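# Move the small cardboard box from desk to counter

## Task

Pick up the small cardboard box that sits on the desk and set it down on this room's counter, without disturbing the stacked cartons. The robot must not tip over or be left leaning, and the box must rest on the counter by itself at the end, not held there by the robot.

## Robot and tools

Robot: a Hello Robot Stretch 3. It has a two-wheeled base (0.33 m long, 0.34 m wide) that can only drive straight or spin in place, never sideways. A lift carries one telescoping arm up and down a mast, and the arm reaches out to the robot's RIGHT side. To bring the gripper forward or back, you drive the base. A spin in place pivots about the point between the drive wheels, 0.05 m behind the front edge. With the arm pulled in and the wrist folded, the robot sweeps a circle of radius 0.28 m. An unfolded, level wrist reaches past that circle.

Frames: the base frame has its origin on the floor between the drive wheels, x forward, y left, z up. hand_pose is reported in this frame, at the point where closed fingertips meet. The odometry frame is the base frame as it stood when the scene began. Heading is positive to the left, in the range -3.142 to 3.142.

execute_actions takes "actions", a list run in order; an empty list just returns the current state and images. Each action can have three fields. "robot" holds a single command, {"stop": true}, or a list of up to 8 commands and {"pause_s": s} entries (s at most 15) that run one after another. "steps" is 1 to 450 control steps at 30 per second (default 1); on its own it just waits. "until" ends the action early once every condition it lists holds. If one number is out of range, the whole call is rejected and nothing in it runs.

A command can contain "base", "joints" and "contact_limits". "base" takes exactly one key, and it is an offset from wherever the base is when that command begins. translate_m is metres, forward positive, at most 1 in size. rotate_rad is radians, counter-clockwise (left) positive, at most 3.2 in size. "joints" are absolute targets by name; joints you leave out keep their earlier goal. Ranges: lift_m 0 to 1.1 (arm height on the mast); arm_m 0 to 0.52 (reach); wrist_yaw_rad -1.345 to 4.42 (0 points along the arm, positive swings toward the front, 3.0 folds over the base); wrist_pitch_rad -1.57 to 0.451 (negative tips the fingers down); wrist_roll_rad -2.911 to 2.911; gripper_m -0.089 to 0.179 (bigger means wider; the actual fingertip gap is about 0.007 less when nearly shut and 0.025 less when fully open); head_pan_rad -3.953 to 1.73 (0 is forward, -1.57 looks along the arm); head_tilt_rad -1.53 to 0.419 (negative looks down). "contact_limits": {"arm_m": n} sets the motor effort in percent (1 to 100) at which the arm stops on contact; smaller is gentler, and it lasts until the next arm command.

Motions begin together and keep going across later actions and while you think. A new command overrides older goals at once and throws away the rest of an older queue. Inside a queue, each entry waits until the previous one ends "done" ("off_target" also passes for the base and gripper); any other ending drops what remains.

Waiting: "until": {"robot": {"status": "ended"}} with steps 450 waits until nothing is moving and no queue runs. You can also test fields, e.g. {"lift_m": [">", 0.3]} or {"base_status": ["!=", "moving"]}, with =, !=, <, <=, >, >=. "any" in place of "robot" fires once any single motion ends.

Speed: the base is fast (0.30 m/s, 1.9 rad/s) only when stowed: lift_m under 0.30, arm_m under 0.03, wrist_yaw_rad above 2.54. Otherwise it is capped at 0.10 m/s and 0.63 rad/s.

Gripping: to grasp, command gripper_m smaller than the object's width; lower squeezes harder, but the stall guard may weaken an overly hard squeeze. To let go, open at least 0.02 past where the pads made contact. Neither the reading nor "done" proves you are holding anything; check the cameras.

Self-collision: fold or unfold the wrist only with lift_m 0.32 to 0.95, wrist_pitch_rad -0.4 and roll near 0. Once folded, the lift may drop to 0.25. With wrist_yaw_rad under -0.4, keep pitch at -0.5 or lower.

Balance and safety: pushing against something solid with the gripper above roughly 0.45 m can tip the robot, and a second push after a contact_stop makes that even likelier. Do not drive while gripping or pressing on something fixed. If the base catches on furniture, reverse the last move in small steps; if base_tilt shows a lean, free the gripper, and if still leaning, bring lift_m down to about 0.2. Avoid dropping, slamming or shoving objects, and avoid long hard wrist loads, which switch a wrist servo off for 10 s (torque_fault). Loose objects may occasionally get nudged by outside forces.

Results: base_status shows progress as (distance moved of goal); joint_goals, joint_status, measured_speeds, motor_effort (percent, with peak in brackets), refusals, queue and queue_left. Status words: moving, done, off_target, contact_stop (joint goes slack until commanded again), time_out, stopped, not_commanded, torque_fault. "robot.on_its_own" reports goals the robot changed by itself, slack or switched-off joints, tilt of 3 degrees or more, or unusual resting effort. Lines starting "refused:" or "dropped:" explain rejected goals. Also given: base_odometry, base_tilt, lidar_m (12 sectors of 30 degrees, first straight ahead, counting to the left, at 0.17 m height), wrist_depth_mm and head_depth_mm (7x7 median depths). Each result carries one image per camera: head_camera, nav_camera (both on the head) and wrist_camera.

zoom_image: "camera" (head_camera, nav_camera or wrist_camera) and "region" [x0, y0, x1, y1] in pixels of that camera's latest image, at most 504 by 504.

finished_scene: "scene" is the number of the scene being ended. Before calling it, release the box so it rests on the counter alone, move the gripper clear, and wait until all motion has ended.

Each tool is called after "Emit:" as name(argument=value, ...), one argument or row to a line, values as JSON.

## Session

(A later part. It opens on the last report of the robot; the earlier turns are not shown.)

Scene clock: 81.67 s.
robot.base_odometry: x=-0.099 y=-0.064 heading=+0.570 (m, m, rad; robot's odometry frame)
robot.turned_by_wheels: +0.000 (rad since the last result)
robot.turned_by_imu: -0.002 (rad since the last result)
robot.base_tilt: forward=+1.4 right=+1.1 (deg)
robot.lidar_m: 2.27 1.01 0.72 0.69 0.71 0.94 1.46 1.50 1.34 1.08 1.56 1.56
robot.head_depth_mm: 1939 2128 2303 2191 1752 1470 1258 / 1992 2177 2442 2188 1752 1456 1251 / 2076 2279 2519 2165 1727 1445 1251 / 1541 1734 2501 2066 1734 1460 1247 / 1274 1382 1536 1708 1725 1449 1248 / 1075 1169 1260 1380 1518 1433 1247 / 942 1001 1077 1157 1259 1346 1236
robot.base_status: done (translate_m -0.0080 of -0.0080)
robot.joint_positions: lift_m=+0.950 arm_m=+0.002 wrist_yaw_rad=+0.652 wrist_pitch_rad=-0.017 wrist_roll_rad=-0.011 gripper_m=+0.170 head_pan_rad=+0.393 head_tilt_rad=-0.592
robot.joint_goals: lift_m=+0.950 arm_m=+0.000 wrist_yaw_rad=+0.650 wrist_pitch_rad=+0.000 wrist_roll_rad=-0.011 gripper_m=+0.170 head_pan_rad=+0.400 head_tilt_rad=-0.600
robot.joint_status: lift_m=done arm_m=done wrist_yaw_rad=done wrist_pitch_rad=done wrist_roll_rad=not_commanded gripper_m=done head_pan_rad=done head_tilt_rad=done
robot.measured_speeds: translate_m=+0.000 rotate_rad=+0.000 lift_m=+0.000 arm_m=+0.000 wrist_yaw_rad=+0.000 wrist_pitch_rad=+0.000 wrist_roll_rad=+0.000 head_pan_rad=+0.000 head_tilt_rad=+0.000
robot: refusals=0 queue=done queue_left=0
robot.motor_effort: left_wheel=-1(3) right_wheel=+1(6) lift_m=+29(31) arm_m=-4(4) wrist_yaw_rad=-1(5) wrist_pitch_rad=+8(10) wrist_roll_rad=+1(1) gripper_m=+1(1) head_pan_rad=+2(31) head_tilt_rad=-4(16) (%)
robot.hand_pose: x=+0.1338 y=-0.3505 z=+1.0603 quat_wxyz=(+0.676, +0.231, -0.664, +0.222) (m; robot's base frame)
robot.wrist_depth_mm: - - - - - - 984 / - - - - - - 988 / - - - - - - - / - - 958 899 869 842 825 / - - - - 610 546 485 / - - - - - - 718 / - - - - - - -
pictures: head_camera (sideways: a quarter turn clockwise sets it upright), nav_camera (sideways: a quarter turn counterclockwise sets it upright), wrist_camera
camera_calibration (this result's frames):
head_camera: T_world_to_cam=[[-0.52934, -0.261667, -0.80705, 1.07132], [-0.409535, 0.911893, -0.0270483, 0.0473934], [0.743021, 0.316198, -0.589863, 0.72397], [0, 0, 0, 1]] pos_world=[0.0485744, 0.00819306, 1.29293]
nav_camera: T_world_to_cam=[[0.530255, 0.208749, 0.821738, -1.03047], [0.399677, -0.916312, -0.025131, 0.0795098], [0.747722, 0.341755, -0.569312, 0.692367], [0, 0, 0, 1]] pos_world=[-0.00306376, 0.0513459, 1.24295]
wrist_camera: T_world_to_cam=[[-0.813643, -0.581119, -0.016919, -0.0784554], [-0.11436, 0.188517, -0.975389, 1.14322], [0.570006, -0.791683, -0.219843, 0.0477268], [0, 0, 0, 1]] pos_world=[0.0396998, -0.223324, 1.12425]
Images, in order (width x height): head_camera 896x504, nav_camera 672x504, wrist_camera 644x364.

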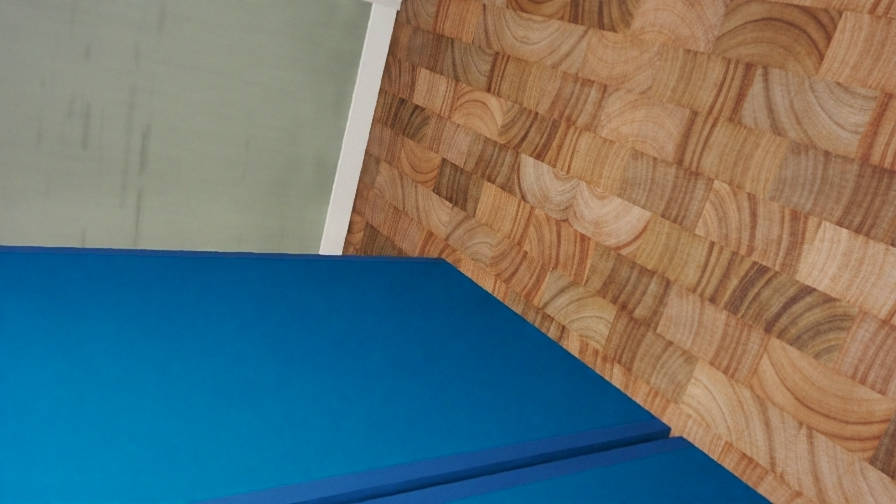

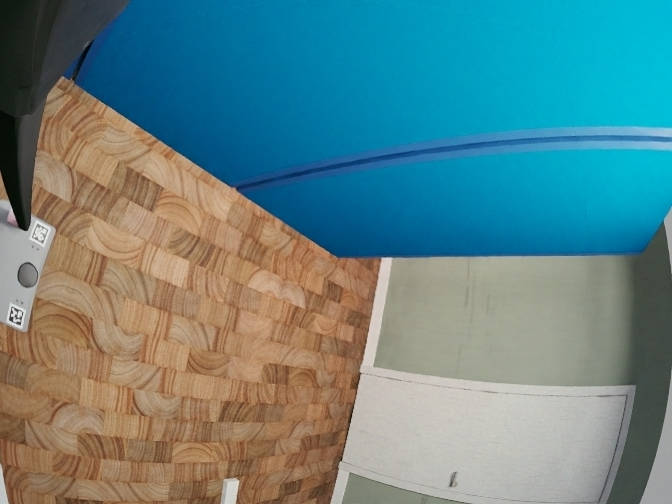

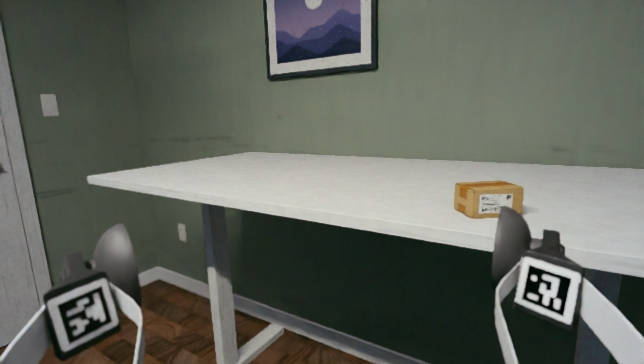

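Emit:
execute_actions(
  actions=[
    {"robot":[{"joints":{"arm_m":0.52}},{"joints":{"wrist_pitch_rad":-0.33}}],"steps":450,"until":{"robot":{"status":"ended"}}},
  ],
)

Scene clock: 93.33 s.
robot.base_odometry: x=-0.099 y=-0.064 heading=+0.570 (m, m, rad; robot's odometry frame)
robot.turned_by_wheels: +0.000 (rad since the last result)
robot.turned_by_imu: -0.002 (rad since the last result)
robot.base_tilt: forward=+1.5 right=+1.1 (deg)
robot.lidar_m: 2.28 1.00 0.72 0.69 0.71 0.95 1.46 1.50 1.34 1.08 1.56 1.56
robot.head_depth_mm: 1952 2129 2316 2180 1744 1464 1270 / 2008 2213 2418 2178 1757 1458 1259 / 2065 2292 2502 2152 1734 1456 1252 / 1541 1718 2499 2065 1730 1455 1247 / 1271 1386 1530 1709 1730 1438 1242 / 1081 1162 1255 1378 1529 1450 1244 / 940 1003 1079 1160 1263 1346 1233
robot.base_status: done (translate_m -0.0080 of -0.0080)
robot.joint_positions: lift_m=+0.950 arm_m=+0.520 wrist_yaw_rad=+0.651 wrist_pitch_rad=-0.343 wrist_roll_rad=-0.011 gripper_m=+0.170 head_pan_rad=+0.393 head_tilt_rad=-0.592
robot.joint_goals: lift_m=+0.950 arm_m=+0.520 wrist_yaw_rad=+0.650 wrist_pitch_rad=-0.330 wrist_roll_rad=-0.011 gripper_m=+0.170 head_pan_rad=+0.400 head_tilt_rad=-0.600
robot.joint_status: lift_m=done arm_m=done wrist_yaw_rad=done wrist_pitch_rad=done wrist_roll_rad=not_commanded gripper_m=done head_pan_rad=done head_tilt_rad=done
robot.measured_speeds: translate_m=+0.000 rotate_rad=+0.000 lift_m=+0.000 arm_m=+0.000 wrist_yaw_rad=+0.000 wrist_pitch_rad=+0.000 wrist_roll_rad=+0.000 head_pan_rad=+0.000 head_tilt_rad=+0.000
robot: refusals=0 queue=done queue_left=0
robot.motor_effort: left_wheel=-1(1) right_wheel=+1(2) lift_m=+29(29) arm_m=+4(6) wrist_yaw_rad=-1(2) wrist_pitch_rad=+7(8) wrist_roll_rad=+1(1) gripper_m=+0(0) head_pan_rad=+3(3) head_tilt_rad=-4(4) (%)
robot.hand_pose: x=+0.1198 y=-0.8501 z=+0.9797 quat_wxyz=(+0.702, +0.337, -0.617, +0.110) (m; robot's base frame)
robot.wrist_depth_mm: - - 959 848 733 634 562 / 629 622 613 590 579 581 563 / 397 393 382 381 380 372 372 / 288 286 270 181 279 279 274 / 227 236 144 144 212 227 219 / - 186 147 153 178 177 187 / - 158 156 158 157 156 153
pictures: head_camera (sideways: a quarter turn clockwise sets it upright), nav_camera (sideways: a quarter turn counterclockwise sets it upright), wrist_camera
camera_calibration (this result's frames):
head_camera: T_world_to_cam=[[-0.529331, -0.261685, -0.80705, 1.07132], [-0.409566, 0.911879, -0.0270483, 0.0473936], [0.74301, 0.316223, -0.589863, 0.72397], [0, 0, 0, 1]] pos_world=[0.0485741, 0.0081945, 1.29293]
nav_camera: T_world_to_cam=[[0.530248, 0.208767, 0.821738, -1.03047], [0.399708, -0.916298, -0.025131, 0.0795096], [0.74771, 0.34178, -0.569311, 0.692367], [0, 0, 0, 1]] pos_world=[-0.00306549, 0.0513456, 1.24295]
wrist_camera: T_world_to_cam=[[-0.816594, -0.577184, -0.00579117, -0.388715], [-0.296765, 0.428423, -0.853454, 1.26356], [0.495081, -0.695207, -0.521135, 0.0285717], [0, 0, 0, 1]] pos_world=[0.0434115, -0.745833, 1.09103]
Images, in order (width x height): head_camera 896x504, nav_camera 672x504, wrist_camera 644x364.

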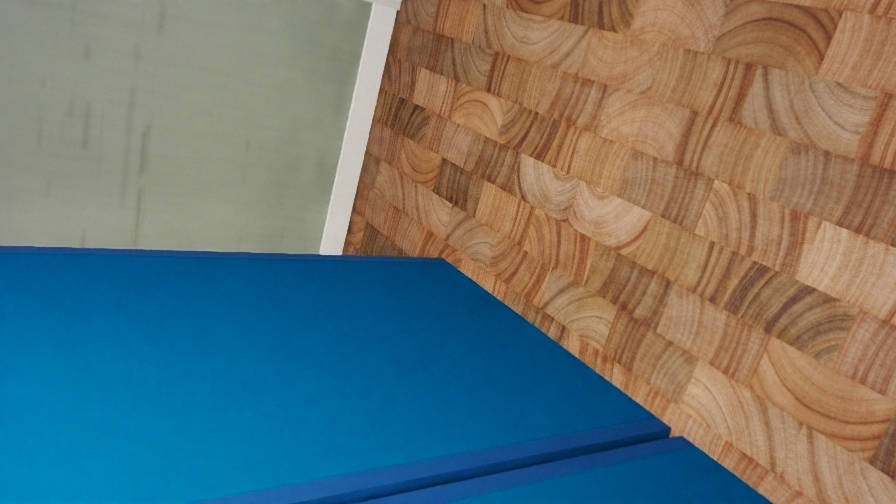

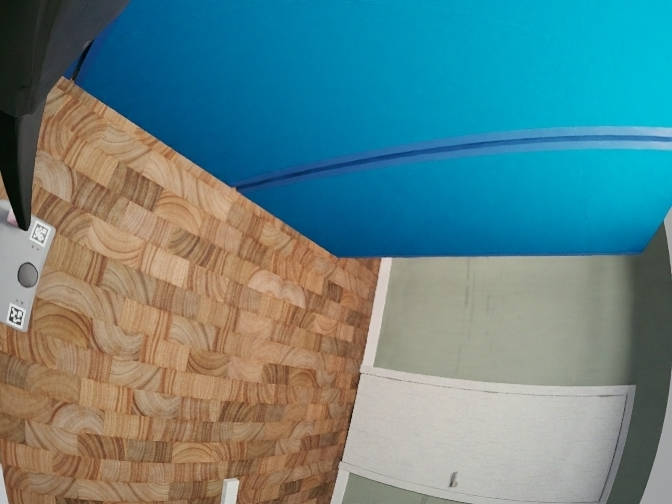

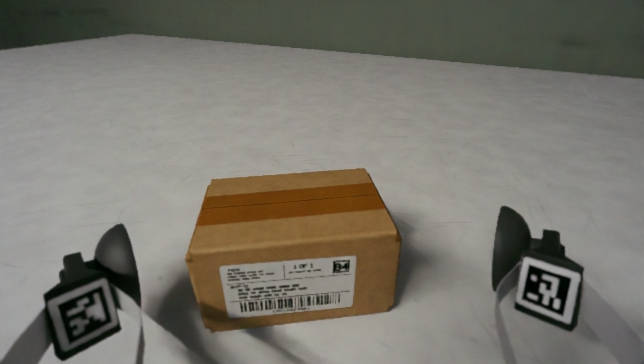

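Emit:
execute_actions(
  actions=[
    {"robot":[{"base":{"translate_m":0.015},"joints":{"wrist_pitch_rad":-0.22}},{"joints":{"lift_m":0.915}},{"joints":{"gripper_m":0.03}},{"joints":{"lift_m":0.97}}],"steps":450,"until":{"robot":{"status":"ended"}}},
  ],
)

Scene clock: 103.37 s.
robot.base_odometry: x=-0.087 y=-0.056 heading=+0.570 (m, m, rad; robot's odometry frame)
robot.turned_by_wheels: +0.000 (rad since the last result)
robot.turned_by_imu: -0.002 (rad since the last result)
robot.base_tilt: forward=+1.4 right=+1.0 (deg)
robot.lidar_m: 2.26 1.02 0.72 0.69 0.71 0.94 1.48 1.52 1.34 1.08 1.56 1.55
robot.head_depth_mm: 1928 2095 2324 2185 1751 1473 1256 / 1982 2182 2393 2180 1748 1459 1260 / 2073 2271 2539 2155 1733 1452 1250 / 1549 2264 2491 2075 1733 1456 1245 / 1262 1388 1535 1708 1728 1454 1241 / 1084 1163 1268 1390 1529 1442 1243 / 937 1007 1075 1163 1264 1350 1244
robot.base_status: done (translate_m +0.0150 of +0.0150)
robot.joint_positions: lift_m=+0.970 arm_m=+0.520 wrist_yaw_rad=+0.651 wrist_pitch_rad=-0.243 wrist_roll_rad=-0.010 gripper_m=+0.038 head_pan_rad=+0.393 head_tilt_rad=-0.593
robot.joint_goals: lift_m=+0.970 arm_m=+0.520 wrist_yaw_rad=+0.650 wrist_pitch_rad=-0.220 wrist_roll_rad=-0.010 gripper_m=+0.037 head_pan_rad=+0.400 head_tilt_rad=-0.600
robot.joint_status: lift_m=done arm_m=done wrist_yaw_rad=done wrist_pitch_rad=done wrist_roll_rad=not_commanded gripper_m=done head_pan_rad=done head_tilt_rad=done
robot.measured_speeds: translate_m=+0.000 rotate_rad=+0.000 lift_m=+0.000 arm_m=+0.000 wrist_yaw_rad=+0.000 wrist_pitch_rad=+0.000 wrist_roll_rad=+0.000 head_pan_rad=+0.000 head_tilt_rad=+0.000
robot: refusals=0 queue=done queue_left=0
robot.on_its_own: gripper_m is held at +0.037, not at your +0.030, by its stall guard, which is still easing
robot.motor_effort: left_wheel=-1(2) right_wheel=+2(7) lift_m=+30(31) arm_m=+4(4) wrist_yaw_rad=-1(1) wrist_pitch_rad=+11(12) wrist_roll_rad=+1(1) gripper_m=-12(100) head_pan_rad=+3(3) head_tilt_rad=-5(5) (%)
robot.hand_pose: x=+0.1258 y=-0.8578 z=+1.0236 quat_wxyz=(+0.696, +0.305, -0.634, +0.145) (m; robot's base frame)
robot.wrist_depth_mm: - - 974 840 717 639 562 / - - - 880 756 669 599 / 673 656 643 628 617 600 584 / 436 432 425 171 412 408 401 / 322 319 126 126 130 313 303 / 254 258 125 130 136 253 241 / 209 203 136 141 199 203 204
pictures: head_camera (sideways: a quarter turn clockwise sets it upright), nav_camera (sideways: a quarter turn counterclockwise sets it upright), wrist_camera
camera_calibration (this result's frames):
head_camera: T_world_to_cam=[[-0.529393, -0.261711, -0.807001, 1.07125], [-0.409569, 0.911878, -0.0270459, 0.0473904], [0.742965, 0.316205, -0.58993, 0.724058], [0, 0, 0, 1]] pos_world=[0.0485734, 0.00819423, 1.29293]
nav_camera: T_world_to_cam=[[0.530311, 0.208794, 0.82169, -1.03041], [0.399706, -0.916299, -0.0251325, 0.0795116], [0.747666, 0.341763, -0.56938, 0.692456], [0, 0, 0, 1]] pos_world=[-0.00307003, 0.0513437, 1.24295]
wrist_camera: T_world_to_cam=[[-0.816061, -0.577879, -0.0100464, -0.384353], [-0.242833, 0.358591, -0.901357, 1.28845], [0.524478, -0.733122, -0.43296, -0.0833416], [0, 0, 0, 1]] pos_world=[0.0429349, -0.745237, 1.12141]
Images, in order (width x height): head_camera 896x504, nav_camera 672x504, wrist_camera 644x364.

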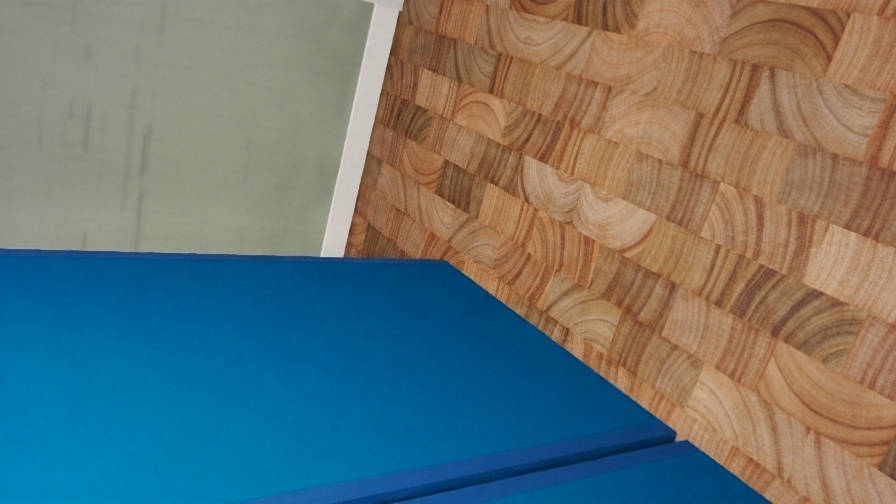

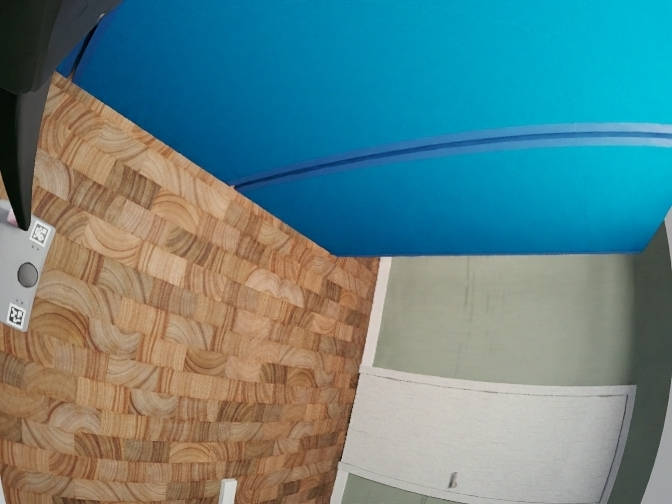

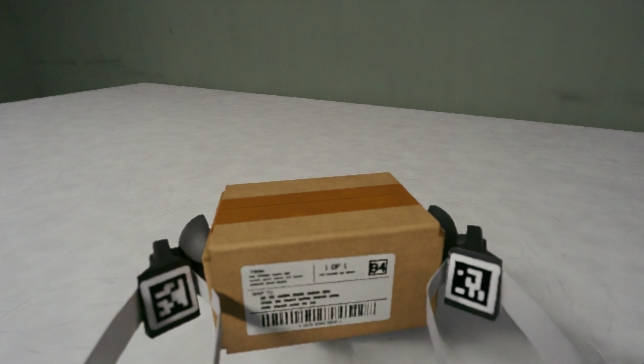

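Emit:
execute_actions(
  actions=[
    {"robot":[{"base":{"translate_m":0.4},"joints":{"arm_m":0.0}},{"base":{"translate_m":0.5},"joints":{"lift_m":0.6,"wrist_yaw_rad":2.65}},{"base":{"translate_m":0.9},"joints":{"lift_m":0.29,"head_pan_rad":1.3,"head_tilt_rad":-0.4}}],"steps":450,"until":{"robot":{"status":"ended"}}},
    {"steps":450,"until":{"robot":{"status":"ended"}}},
  ],
)

Scene clock: 130.57 s.
robot.base_odometry: x=+1.429 y=+0.916 heading=+0.570 (m, m, rad; robot's odometry frame)
robot.turned_by_wheels: +0.000 (rad since the last result)
robot.turned_by_imu: +0.002 (rad since the last result)
robot.base_tilt: forward=+1.4 right=+1.0 (deg)
robot.lidar_m: 0.46 0.51 0.69 0.74 0.76 1.02 2.67 2.12 1.21 1.47 0.69 0.50
robot.head_depth_mm: 796 816 833 860 883 914 944 / 951 981 1008 1046 1084 1125 1172 / 1188 1234 1287 1343 1414 1455 1368 / 1588 1667 1765 1875 1924 1693 1386 / 2345 2551 2753 2670 2149 1687 1396 / 2839 3020 3214 2866 2119 1687 1386 / 2757 2938 3158 2845 2101 1674 1354
robot.base_status: done (translate_m +0.9000 of +0.9000)
robot.joint_positions: lift_m=+0.290 arm_m=+0.002 wrist_yaw_rad=+2.648 wrist_pitch_rad=-0.244 wrist_roll_rad=-0.010 gripper_m=+0.064 head_pan_rad=+1.293 head_tilt_rad=-0.408
robot.joint_goals: lift_m=+0.290 arm_m=+0.000 wrist_yaw_rad=+2.650 wrist_pitch_rad=-0.220 wrist_roll_rad=-0.010 gripper_m=+0.063 head_pan_rad=+1.300 head_tilt_rad=-0.400
robot.joint_status: lift_m=done arm_m=done wrist_yaw_rad=done wrist_pitch_rad=done wrist_roll_rad=not_commanded gripper_m=done head_pan_rad=done head_tilt_rad=done
robot.measured_speeds: translate_m=+0.000 rotate_rad=+0.000 lift_m=+0.000 arm_m=+0.000 wrist_yaw_rad=+0.000 wrist_pitch_rad=+0.000 wrist_roll_rad=+0.000 head_pan_rad=+0.000 head_tilt_rad=+0.000
robot: refusals=0 queue=done queue_left=0
robot.on_its_own: gripper_m is held at +0.063, not at your +0.030, by its stall guard, which is not easing now
robot.motor_effort: left_wheel=-3(8) right_wheel=+3(8) lift_m=+24(28) arm_m=-3(3) wrist_yaw_rad=+3(7) wrist_pitch_rad=+12(12) wrist_roll_rad=+1(1) gripper_m=-20(31) head_pan_rad=+2(34) head_tilt_rad=+5(23) (%)
robot.hand_pose: x=+0.0939 y=+0.0667 z=+0.3436 quat_wxyz=(+0.256, +0.698, -0.087, +0.663) (m; robot's base frame)
robot.wrist_depth_mm: - - - 803 574 453 372 / - - - 864 601 468 381 / - - - 911 636 493 393 / 911 - - 172 608 505 403 / 746 832 126 126 130 503 395 / 673 665 125 130 136 499 402 / 554 532 136 141 519 529 411
pictures: head_camera (sideways: a quarter turn clockwise sets it upright), nav_camera (sideways: a quarter turn counterclockwise sets it upright), wrist_camera
camera_calibration (this result's frames):
head_camera: T_world_to_cam=[[-0.0807405, -0.425679, -0.901265, 1.19144], [-0.967424, 0.251138, -0.0319481, 0.0571825], [0.239941, 0.869326, -0.432089, 0.521757], [0, 0, 0, 1]] pos_world=[0.0263264, 0.0392344, 1.30108]
nav_camera: T_world_to_cam=[[0.122119, 0.391238, 0.912151, -1.1459], [0.967428, -0.252247, -0.0213264, 0.071099], [0.221743, 0.885045, -0.409299, 0.487374], [0, 0, 0, 1]] pos_world=[-0.0369192, 0.034905, 1.24623]
wrist_camera: T_world_to_cam=[[0.863235, -0.504702, -0.0100152, -0.0454821], [-0.226714, -0.369889, -0.90099, 0.383257], [0.451027, 0.780037, -0.433724, 0.223032], [0, 0, 0, 1]] pos_world=[0.025558, -0.0551655, 0.441589]
Images, in order (width x height): head_camera 896x504, nav_camera 672x504, wrist_camera 644x364.

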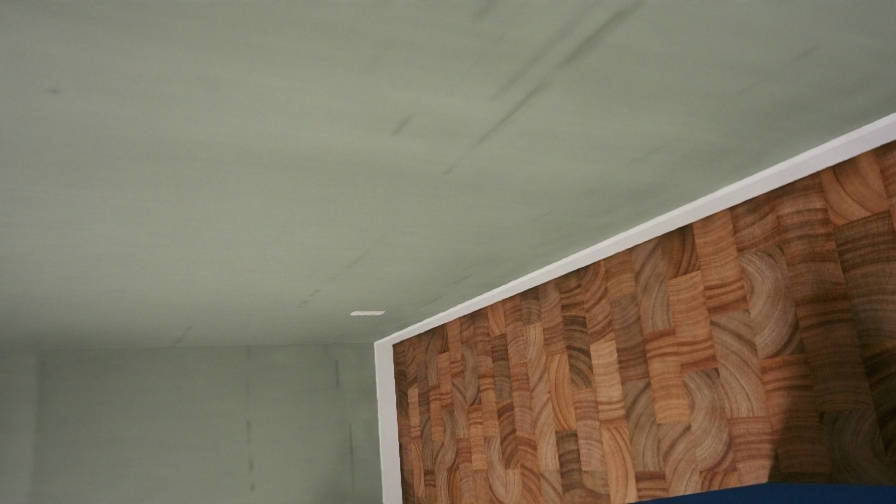

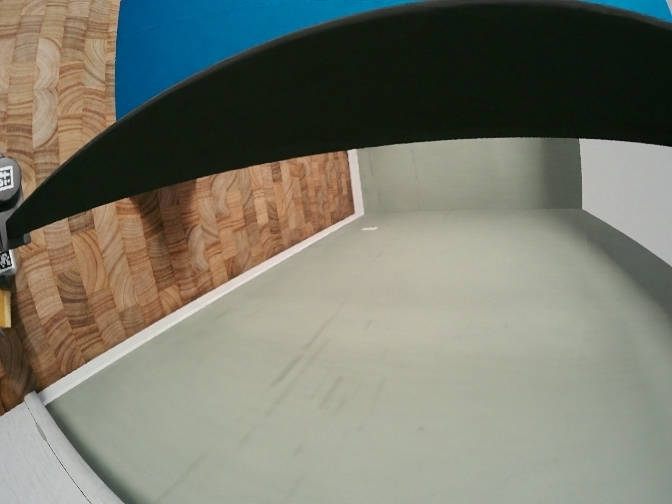

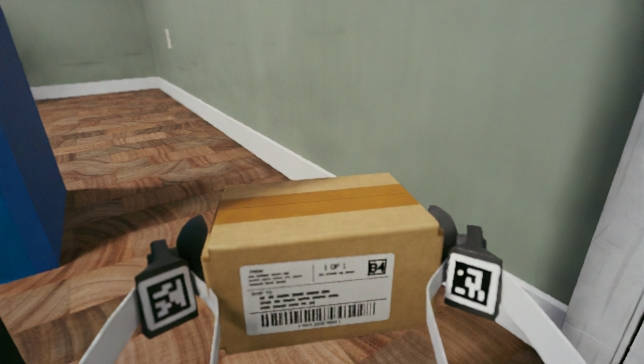

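Emit:
execute_actions(
  actions=[
    {"robot":[{"base":{"translate_m":0.16}},{"base":{"rotate_rad":1.6},"joints":{"head_pan_rad":0,"head_tilt_rad":-0.9}},{"base":{"translate_m":0.3}}],"steps":450,"until":{"robot":{"status":"ended"}}},
  ],
)

Scene clock: 143.43 s.
robot.base_odometry: x=+1.394 y=+1.250 heading=+2.170 (m, m, rad; robot's odometry frame)
robot.turned_by_wheels: +1.600 (rad since the last result)
robot.turned_by_imu: +1.574 (rad since the last result)
robot.base_tilt: forward=+1.5 right=+0.9 (deg)
robot.lidar_m: 1.32 0.52 0.62 1.72 2.48 1.55 1.30 0.45 0.35 0.34 0.35 0.48
robot.head_depth_mm: 1311 1259 1210 1173 1136 1105 1059 / 2175 1982 1756 1559 1399 1254 1134 / 2623 2160 1826 1585 1400 1255 1136 / 2621 2136 1839 1582 1393 1249 1130 / 2615 2147 1822 1576 1396 1251 1130 / 2606 2147 1734 1285 1323 1247 1130 / 824 837 860 882 970 1203 1128
robot.base_status: done (translate_m +0.3000 of +0.3000)
robot.joint_positions: lift_m=+0.290 arm_m=+0.002 wrist_yaw_rad=+2.648 wrist_pitch_rad=-0.244 wrist_roll_rad=-0.010 gripper_m=+0.064 head_pan_rad=+0.007 head_tilt_rad=-0.890
robot.joint_goals: lift_m=+0.290 arm_m=+0.000 wrist_yaw_rad=+2.650 wrist_pitch_rad=-0.220 wrist_roll_rad=-0.010 gripper_m=+0.063 head_pan_rad=+0.000 head_tilt_rad=-0.900
robot.joint_status: lift_m=done arm_m=done wrist_yaw_rad=done wrist_pitch_rad=done wrist_roll_rad=not_commanded gripper_m=done head_pan_rad=done head_tilt_rad=done
robot.measured_speeds: translate_m=+0.000 rotate_rad=+0.000 lift_m=+0.000 arm_m=+0.000 wrist_yaw_rad=+0.000 wrist_pitch_rad=+0.000 wrist_roll_rad=+0.000 head_pan_rad=+0.000 head_tilt_rad=+0.000
robot: refusals=0 queue=done queue_left=0
robot.on_its_own: gripper_m is held at +0.063, not at your +0.030, by its stall guard, which is not easing now
robot.motor_effort: left_wheel=-3(10) right_wheel=+3(11) lift_m=+24(24) arm_m=-3(4) wrist_yaw_rad=+3(3) wrist_pitch_rad=+12(12) wrist_roll_rad=+1(1) gripper_m=-20(20) head_pan_rad=-3(32) head_tilt_rad=-5(43) (%)
robot.hand_pose: x=+0.0938 y=+0.0667 z=+0.3436 quat_wxyz=(+0.256, +0.698, -0.087, +0.663) (m; robot's base frame)
robot.wrist_depth_mm: - - - 713 512 512 656 / - - - 768 540 563 - / - - - 816 571 617 - / - - - 172 578 675 - / 834 834 126 126 130 737 781 / 674 660 125 131 135 655 640 / 552 532 136 141 518 534 531
pictures: head_camera (sideways: a quarter turn clockwise sets it upright), nav_camera (sideways: a quarter turn counterclockwise sets it upright), wrist_camera
camera_calibration (this result's frames):
head_camera: T_world_to_cam=[[-0.799478, -0.044638, -0.599035, 0.801877], [-0.0428204, 0.998933, -0.0172886, 0.0324416], [0.599167, 0.0118291, -0.800536, 0.99885], [0, 0, 0, 1]] pos_world=[0.0439941, -0.00842827, 1.28053]
nav_camera: T_world_to_cam=[[0.785562, -0.00469718, 0.618765, -0.767499], [0.0172113, -0.999418, -0.0294377, 0.087439], [0.618543, 0.0337748, -0.785025, 0.973726], [0, 0, 0, 1]] pos_world=[-0.000878297, 0.0508957, 1.24187]
wrist_camera: T_world_to_cam=[[0.863287, -0.504615, -0.0100147, -0.0454765], [-0.226676, -0.369912, -0.90099, 0.383248], [0.450948, 0.780083, -0.433724, 0.223049], [0, 0, 0, 1]] pos_world=[0.0255487, -0.055177, 0.441589]
Images, in order (width x height): head_camera 896x504, nav_camera 672x504, wrist_camera 644x364.

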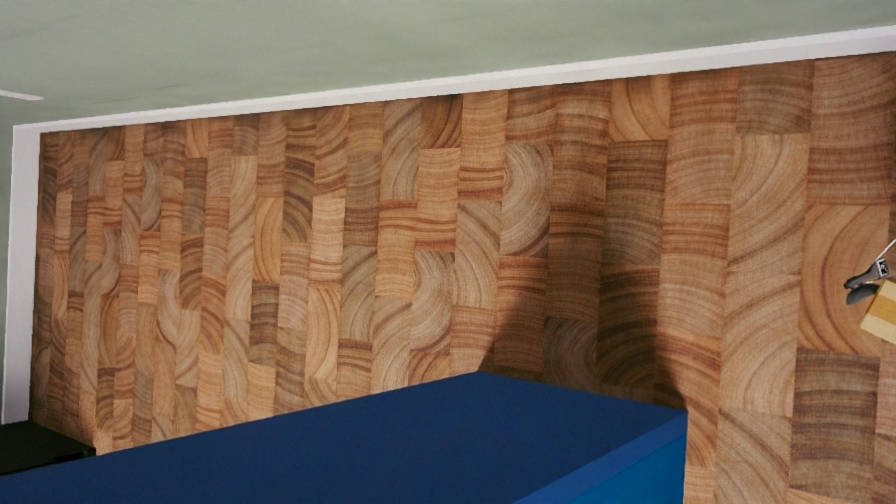

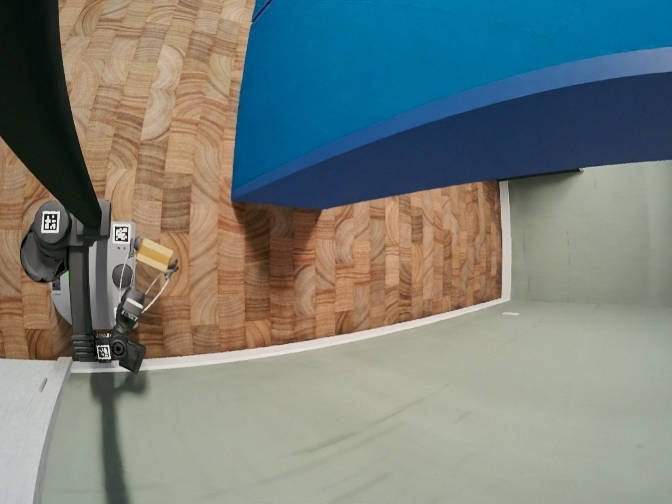

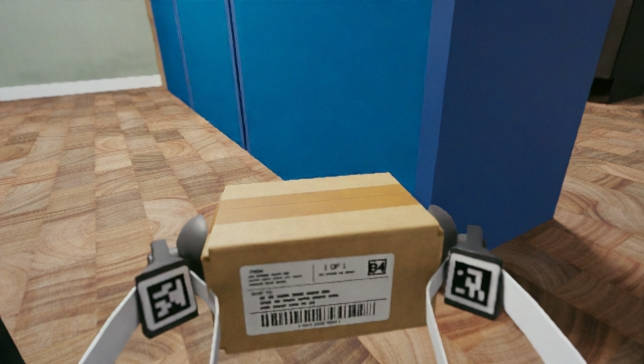

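Clear on both sides.

Emit:
execute_actions(
  actions=[
    {"robot":[{"base":{"translate_m":1.0},"joints":{"head_pan_rad":0.9,"head_tilt_rad":-0.4}},{"base":{"translate_m":0.25}}],"steps":450,"until":{"robot":{"status":"ended"}}},
  ],
)

Scene clock: 157.37 s.
robot.base_odometry: x=+0.690 y=+2.282 heading=+2.170 (m, m, rad; robot's odometry frame)
robot.turned_by_wheels: +0.000 (rad since the last result)
robot.turned_by_imu: +0.004 (rad since the last result)
robot.base_tilt: forward=+1.4 right=+1.1 (deg)
robot.lidar_m: 1.39 1.41 1.67 1.54 0.87 0.45 1.30 0.48 0.36 0.34 0.36 0.49
robot.head_depth_mm: 1864 1948 1478 1459 1628 1722 1415 / 2040 2135 1573 1583 1672 1708 1419 / 2275 2380 1729 1779 1950 1706 1410 / 2522 2647 1899 2034 2086 1689 1405 / 2868 2901 2200 2455 2135 1686 1401 / 3222 3392 2622 2752 2142 1673 1393 / 3076 3250 3512 2860 2102 1678 1396
robot.base_status: done (translate_m +0.2500 of +0.2500)
robot.joint_positions: lift_m=+0.290 arm_m=+0.002 wrist_yaw_rad=+2.648 wrist_pitch_rad=-0.244 wrist_roll_rad=-0.010 gripper_m=+0.064 head_pan_rad=+0.893 head_tilt_rad=-0.408
robot.joint_goals: lift_m=+0.290 arm_m=+0.000 wrist_yaw_rad=+2.650 wrist_pitch_rad=-0.220 wrist_roll_rad=-0.010 gripper_m=+0.063 head_pan_rad=+0.900 head_tilt_rad=-0.400
robot.joint_status: lift_m=done arm_m=done wrist_yaw_rad=done wrist_pitch_rad=done wrist_roll_rad=not_commanded gripper_m=done head_pan_rad=done head_tilt_rad=done
robot.measured_speeds: translate_m=+0.000 rotate_rad=+0.000 lift_m=+0.000 arm_m=+0.000 wrist_yaw_rad=+0.000 wrist_pitch_rad=+0.000 wrist_roll_rad=+0.000 head_pan_rad=+0.000 head_tilt_rad=+0.000
robot: refusals=0 queue=done queue_left=0
robot.on_its_own: gripper_m is held at +0.063, not at your +0.030, by its stall guard, which is not easing now
robot.motor_effort: left_wheel=-3(8) right_wheel=+3(9) lift_m=+24(24) arm_m=-4(4) wrist_yaw_rad=+3(3) wrist_pitch_rad=+12(12) wrist_roll_rad=+1(1) gripper_m=-20(20) head_pan_rad=+2(32) head_tilt_rad=+4(37) (%)
robot.hand_pose: x=+0.0938 y=+0.0667 z=+0.3436 quat_wxyz=(+0.256, +0.698, -0.087, +0.663) (m; robot's base frame)
robot.wrist_depth_mm: - - - - - - - / - - - - - - - / - - - - - - - / - - - 173 - - - / 834 830 126 126 130 831 783 / 656 661 125 130 136 682 639 / 547 528 136 140 520 531 534
pictures: head_camera (sideways: a quarter turn clockwise sets it upright), nav_camera (sideways: a quarter turn counterclockwise sets it upright), wrist_camera
camera_calibration (this result's frames):
head_camera: T_world_to_cam=[[-0.239783, -0.360249, -0.901512, 1.19274], [-0.793292, 0.608002, -0.0319617, 0.0561381], [0.559636, 0.707499, -0.431571, 0.519133], [0, 0, 0, 1]] pos_world=[0.0400066, 0.0282636, 1.3011]
nav_camera: T_world_to_cam=[[0.264483, 0.31241, 0.912386, -1.14707], [0.792883, -0.609001, -0.0213134, 0.0721467], [0.548986, 0.729052, -0.408775, 0.484697], [0, 0, 0, 1]] pos_world=[-0.0199143, 0.048925, 1.24624]
wrist_camera: T_world_to_cam=[[0.863314, -0.504568, -0.0100148, -0.0454691], [-0.226656, -0.369924, -0.90099, 0.383246], [0.450906, 0.780107, -0.433724, 0.223052], [0, 0, 0, 1]] pos_world=[0.0255437, -0.0551745, 0.441589]
Images, in order (width x height): head_camera 896x504, nav_camera 672x504, wrist_camera 644x364.

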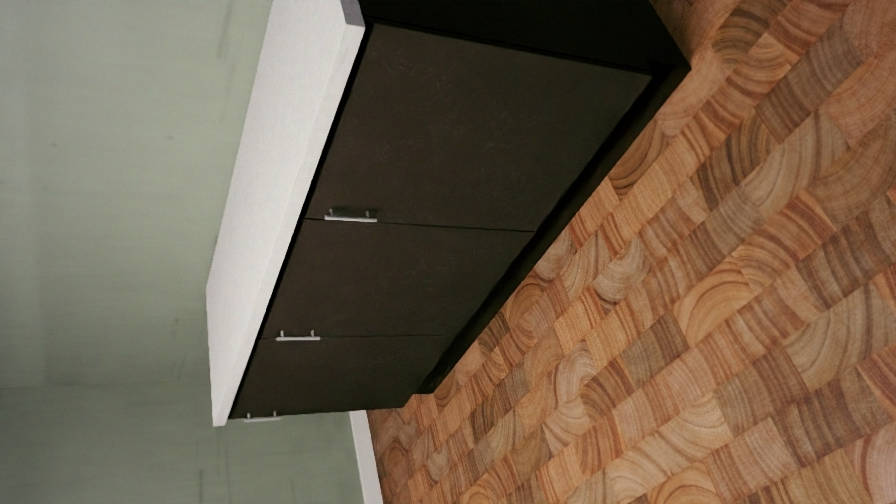

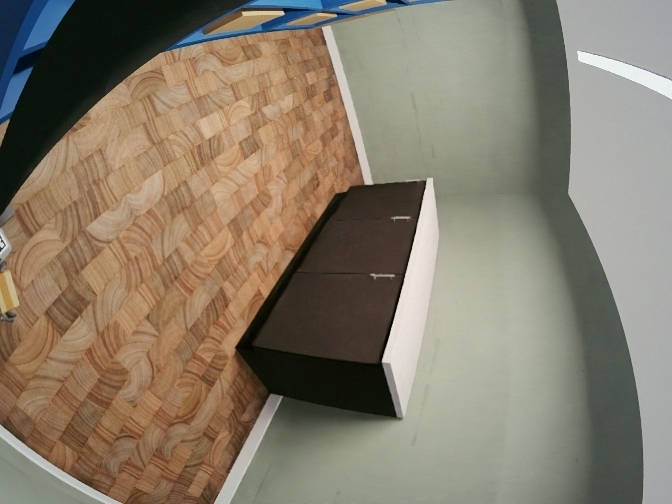

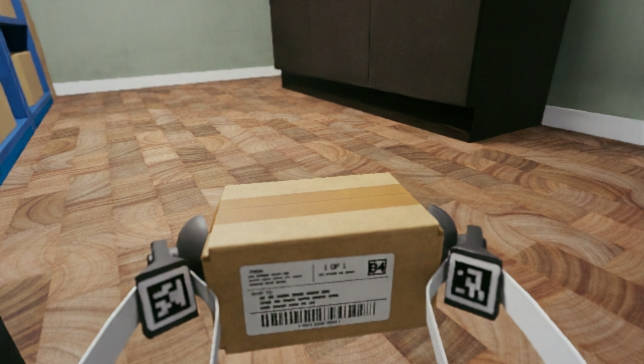

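Emit:
execute_actions(
  actions=[
    {"robot":[{"base":{"rotate_rad":1.07}},{"base":{"translate_m":1.0}},{"base":{"translate_m":0.26},"joints":{"lift_m":0.7}},{"base":{"rotate_rad":0.53},"joints":{"lift_m":0.97,"wrist_yaw_rad":0,"head_pan_rad":-1.57,"head_tilt_rad":-0.6}},{"joints":{"arm_m":0.3}}],"steps":450,"until":{"robot":{"status":"ended"}}},
    {"steps":450,"until":{"robot":{"status":"ended"}}},
  ],
)

Scene clock: 184.23 s.
robot.base_odometry: x=-0.564 y=+2.159 heading=-2.514 (m, m, rad; robot's odometry frame)
robot.turned_by_wheels: +1.600 (rad since the last result)
robot.turned_by_imu: +1.577 (rad since the last result)
robot.base_tilt: forward=+1.5 right=+1.1 (deg)
robot.lidar_m: 2.31 1.37 1.04 0.95 1.02 1.49 1.45 1.52 0.59 0.57 0.60 0.84
robot.head_depth_mm: 976 1032 790 650 727 855 1066 / 979 - - 671 735 865 1054 / 983 1053 - 666 746 883 1070 / 992 1081 776 664 754 893 1087 / 1002 1086 840 684 767 909 1179 / 1012 1083 835 681 776 919 1176 / 1012 1092 830 679 778 937 1173
robot.base_status: done (rotate_rad +0.5299 of +0.5300)
robot.joint_positions: lift_m=+0.970 arm_m=+0.300 wrist_yaw_rad=+0.002 wrist_pitch_rad=-0.244 wrist_roll_rad=-0.010 gripper_m=+0.064 head_pan_rad=-1.563 head_tilt_rad=-0.593
robot.joint_goals: lift_m=+0.970 arm_m=+0.300 wrist_yaw_rad=+0.000 wrist_pitch_rad=-0.220 wrist_roll_rad=-0.010 gripper_m=+0.063 head_pan_rad=-1.570 head_tilt_rad=-0.600
robot.joint_status: lift_m=done arm_m=done wrist_yaw_rad=done wrist_pitch_rad=done wrist_roll_rad=not_commanded gripper_m=done head_pan_rad=done head_tilt_rad=done
robot.measured_speeds: translate_m=+0.000 rotate_rad=+0.000 lift_m=+0.000 arm_m=+0.000 wrist_yaw_rad=+0.000 wrist_pitch_rad=+0.000 wrist_roll_rad=+0.000 head_pan_rad=+0.000 head_tilt_rad=+0.000
robot: refusals=0 queue=done queue_left=0
robot.on_its_own: gripper_m is held at +0.063, not at your +0.030, by its stall guard, which is not easing now
robot.motor_effort: left_wheel=-2(11) right_wheel=+4(10) lift_m=+30(32) arm_m=+4(4) wrist_yaw_rad=-1(4) wrist_pitch_rad=+12(12) wrist_roll_rad=+1(1) gripper_m=-20(20) head_pan_rad=-3(33) head_tilt_rad=-5(26) (%)
robot.hand_pose: x=-0.0211 y=-0.6874 z=+1.0233 quat_wxyz=(+0.706, +0.087, -0.698, -0.085) (m; robot's base frame)
robot.wrist_depth_mm: 556 553 554 567 564 571 567 / 587 586 592 605 606 595 602 / 634 632 636 627 637 636 644 / 538 531 521 172 503 503 702 / 394 398 126 126 130 389 377 / 316 316 125 130 136 314 302 / 261 252 136 140 247 253 252
pictures: head_camera (sideways: a quarter turn clockwise sets it upright), nav_camera (sideways: a quarter turn counterclockwise sets it upright), wrist_camera
camera_calibration (this result's frames):
head_camera: T_world_to_cam=[[-0.0436178, 0.589036, -0.806928, 1.06819], [0.998952, 0.0369262, -0.0270423, 0.0387937], [0.0138679, -0.807262, -0.59003, 0.728635], [0, 0, 0, 1]] pos_world=[-0.00226539, -0.0424389, 1.29292]
nav_camera: T_world_to_cam=[[-0.00576721, -0.570006, 0.82162, -1.02705], [-0.999343, -0.0261187, -0.0251348, 0.0880488], [0.0357866, -0.821225, -0.569481, 0.69693], [0, 0, 0, 1]] pos_world=[0.0571269, -0.0107868, 1.24294]
wrist_camera: T_world_to_cam=[[-0.999395, 0.0333018, -0.010006, 0.0105137], [0.0234631, 0.433454, -0.90087, 1.248], [-0.0256635, -0.90056, -0.433973, -0.00713267], [0, 0, 0, 1]] pos_world=[-0.0189575, -0.547722, 1.12129]
Images, in order (width x height): head_camera 896x504, nav_camera 672x504, wrist_camera 644x364.

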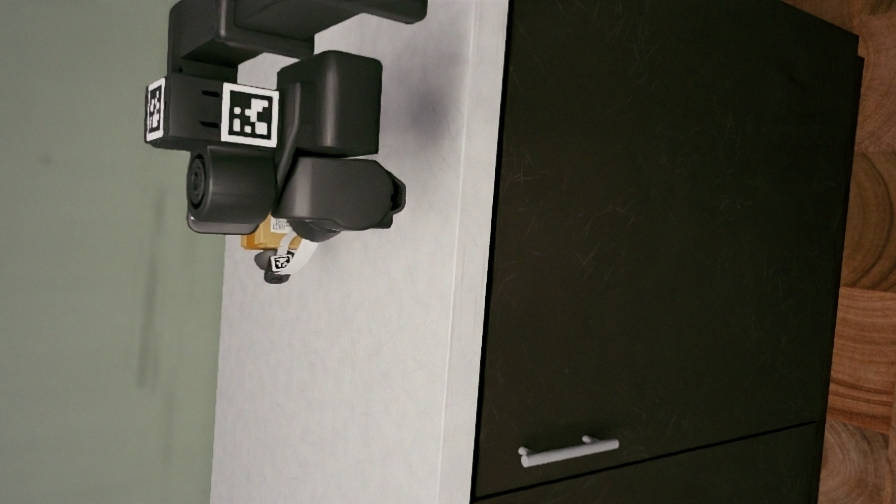

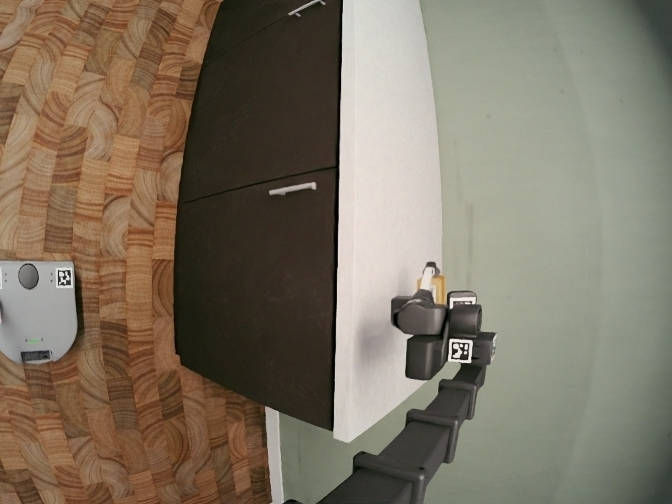

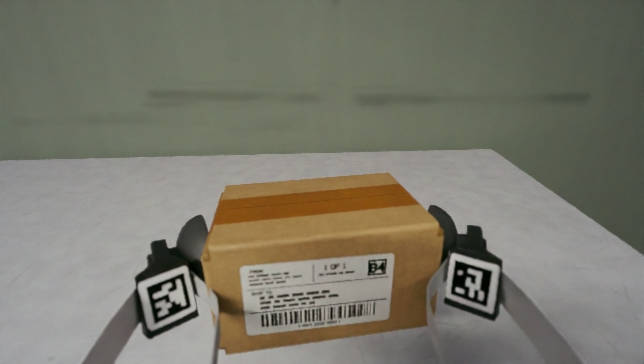

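Emit:
execute_actions(
  actions=[
    {"robot":[{"joints":{"arm_m":0.38,"lift_m":0.883}},{"joints":{"gripper_m":0.17}},{"joints":{"lift_m":0.97}},{"joints":{"arm_m":0.1}}],"steps":450,"until":{"robot":{"status":"ended"}}},
  ],
)

Scene clock: 197.67 s.
robot.base_odometry: x=-0.564 y=+2.159 heading=-2.514 (m, m, rad; robot's odometry frame)
robot.turned_by_wheels: +0.000 (rad since the last result)
robot.turned_by_imu: -0.003 (rad since the last result)
robot.base_tilt: forward=+1.5 right=+1.0 (deg)
robot.lidar_m: 2.31 1.36 1.04 0.95 1.02 1.49 1.45 1.52 0.59 0.57 0.60 0.84
robot.head_depth_mm: 972 1057 974 - - 881 1068 / 976 1065 923 - - 884 1051 / 984 1073 940 - - 900 1070 / 995 1077 846 688 760 892 1092 / 1000 1092 844 685 766 907 1179 / 1007 1088 836 683 775 920 1178 / 1019 1093 833 678 777 935 1179
robot.base_status: done (rotate_rad +0.5299 of +0.5300)
robot.joint_positions: lift_m=+0.970 arm_m=+0.100 wrist_yaw_rad=+0.002 wrist_pitch_rad=-0.239 wrist_roll_rad=-0.010 gripper_m=+0.170 head_pan_rad=-1.563 head_tilt_rad=-0.593
robot.joint_goals: lift_m=+0.970 arm_m=+0.100 wrist_yaw_rad=+0.000 wrist_pitch_rad=-0.220 wrist_roll_rad=-0.010 gripper_m=+0.170 head_pan_rad=-1.570 head_tilt_rad=-0.600
robot.joint_status: lift_m=done arm_m=done wrist_yaw_rad=done wrist_pitch_rad=done wrist_roll_rad=not_commanded gripper_m=done head_pan_rad=done head_tilt_rad=done
robot.measured_speeds: translate_m=+0.000 rotate_rad=+0.000 lift_m=+0.000 arm_m=+0.000 wrist_yaw_rad=+0.000 wrist_pitch_rad=+0.000 wrist_roll_rad=+0.000 head_pan_rad=+0.000 head_tilt_rad=+0.000
robot: refusals=0 queue=done queue_left=0
robot.motor_effort: left_wheel=-3(3) right_wheel=+4(4) lift_m=+29(31) arm_m=-4(5) wrist_yaw_rad=-1(2) wrist_pitch_rad=+10(12) wrist_roll_rad=+1(1) gripper_m=+1(85) head_pan_rad=-3(3) head_tilt_rad=-4(4) (%)
robot.hand_pose: x=-0.0211 y=-0.4886 z=+1.0244 quat_wxyz=(+0.706, +0.086, -0.698, -0.084) (m; robot's base frame)
robot.wrist_depth_mm: 742 760 748 741 757 752 751 / 797 798 782 782 797 794 812 / 815 824 816 803 782 855 854 / 549 545 532 432 521 517 912 / 403 419 400 395 388 404 426 / 333 318 314 314 309 296 317 / - 279 278 278 277 278 283
pictures: head_camera (sideways: a quarter turn clockwise sets it upright), nav_camera (sideways: a quarter turn counterclockwise sets it upright), wrist_camera
camera_calibration (this result's frames):
head_camera: T_world_to_cam=[[-0.0436178, 0.589056, -0.806915, 1.06818], [0.998952, 0.0369266, -0.0270416, 0.0387928], [0.0138676, -0.807248, -0.590049, 0.728659], [0, 0, 0, 1]] pos_world=[-0.0022654, -0.0424387, 1.29292]
nav_camera: T_world_to_cam=[[-0.00576719, -0.570026, 0.821607, -1.02703], [-0.999343, -0.0261179, -0.0251352, 0.0880494], [0.0357863, -0.821212, -0.5695, 0.696956], [0, 0, 0, 1]] pos_world=[0.0571269, -0.0107854, 1.24294]
wrist_camera: T_world_to_cam=[[-0.999391, 0.0333848, -0.0101671, 0.0040796], [0.0235263, 0.429315, -0.902848, 1.16286], [-0.0257766, -0.902538, -0.429839, 0.167192], [0, 0, 0, 1]] pos_world=[-0.018971, -0.348471, 1.12179]
Images, in order (width x height): head_camera 896x504, nav_camera 672x504, wrist_camera 644x364.

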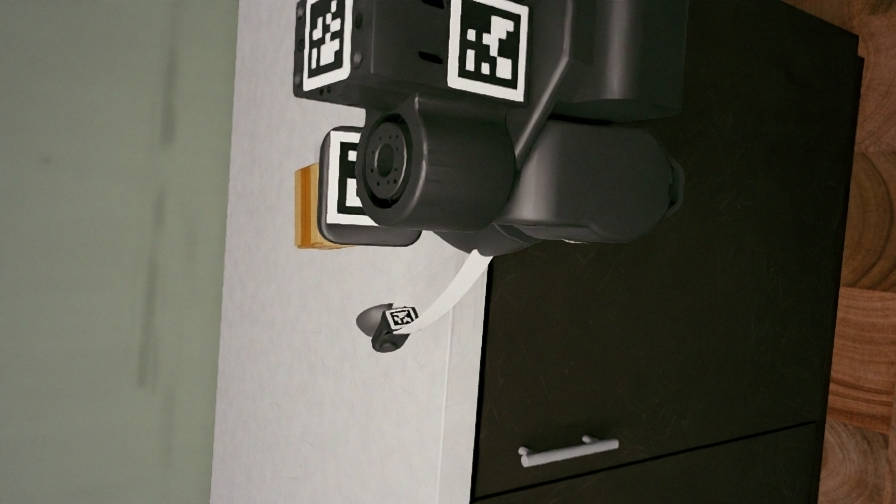

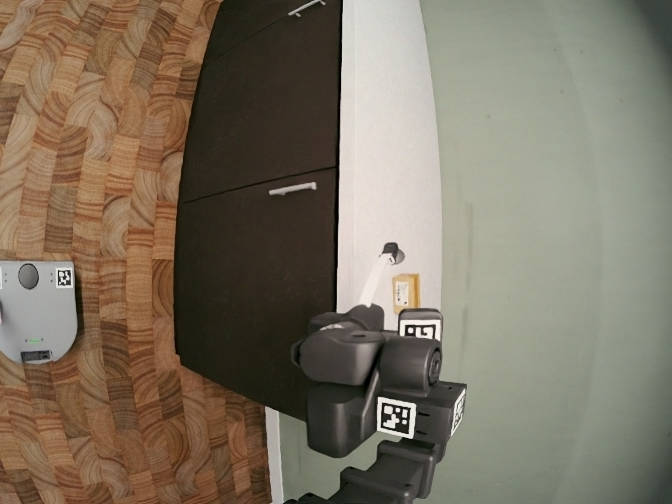

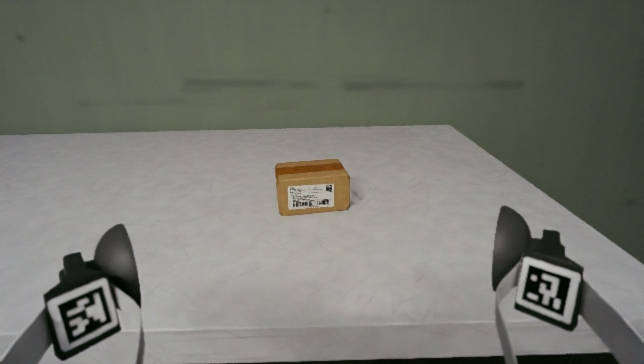

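Emit:
finished_scene(
  scene=1,
)

The scene is finished: the task was done.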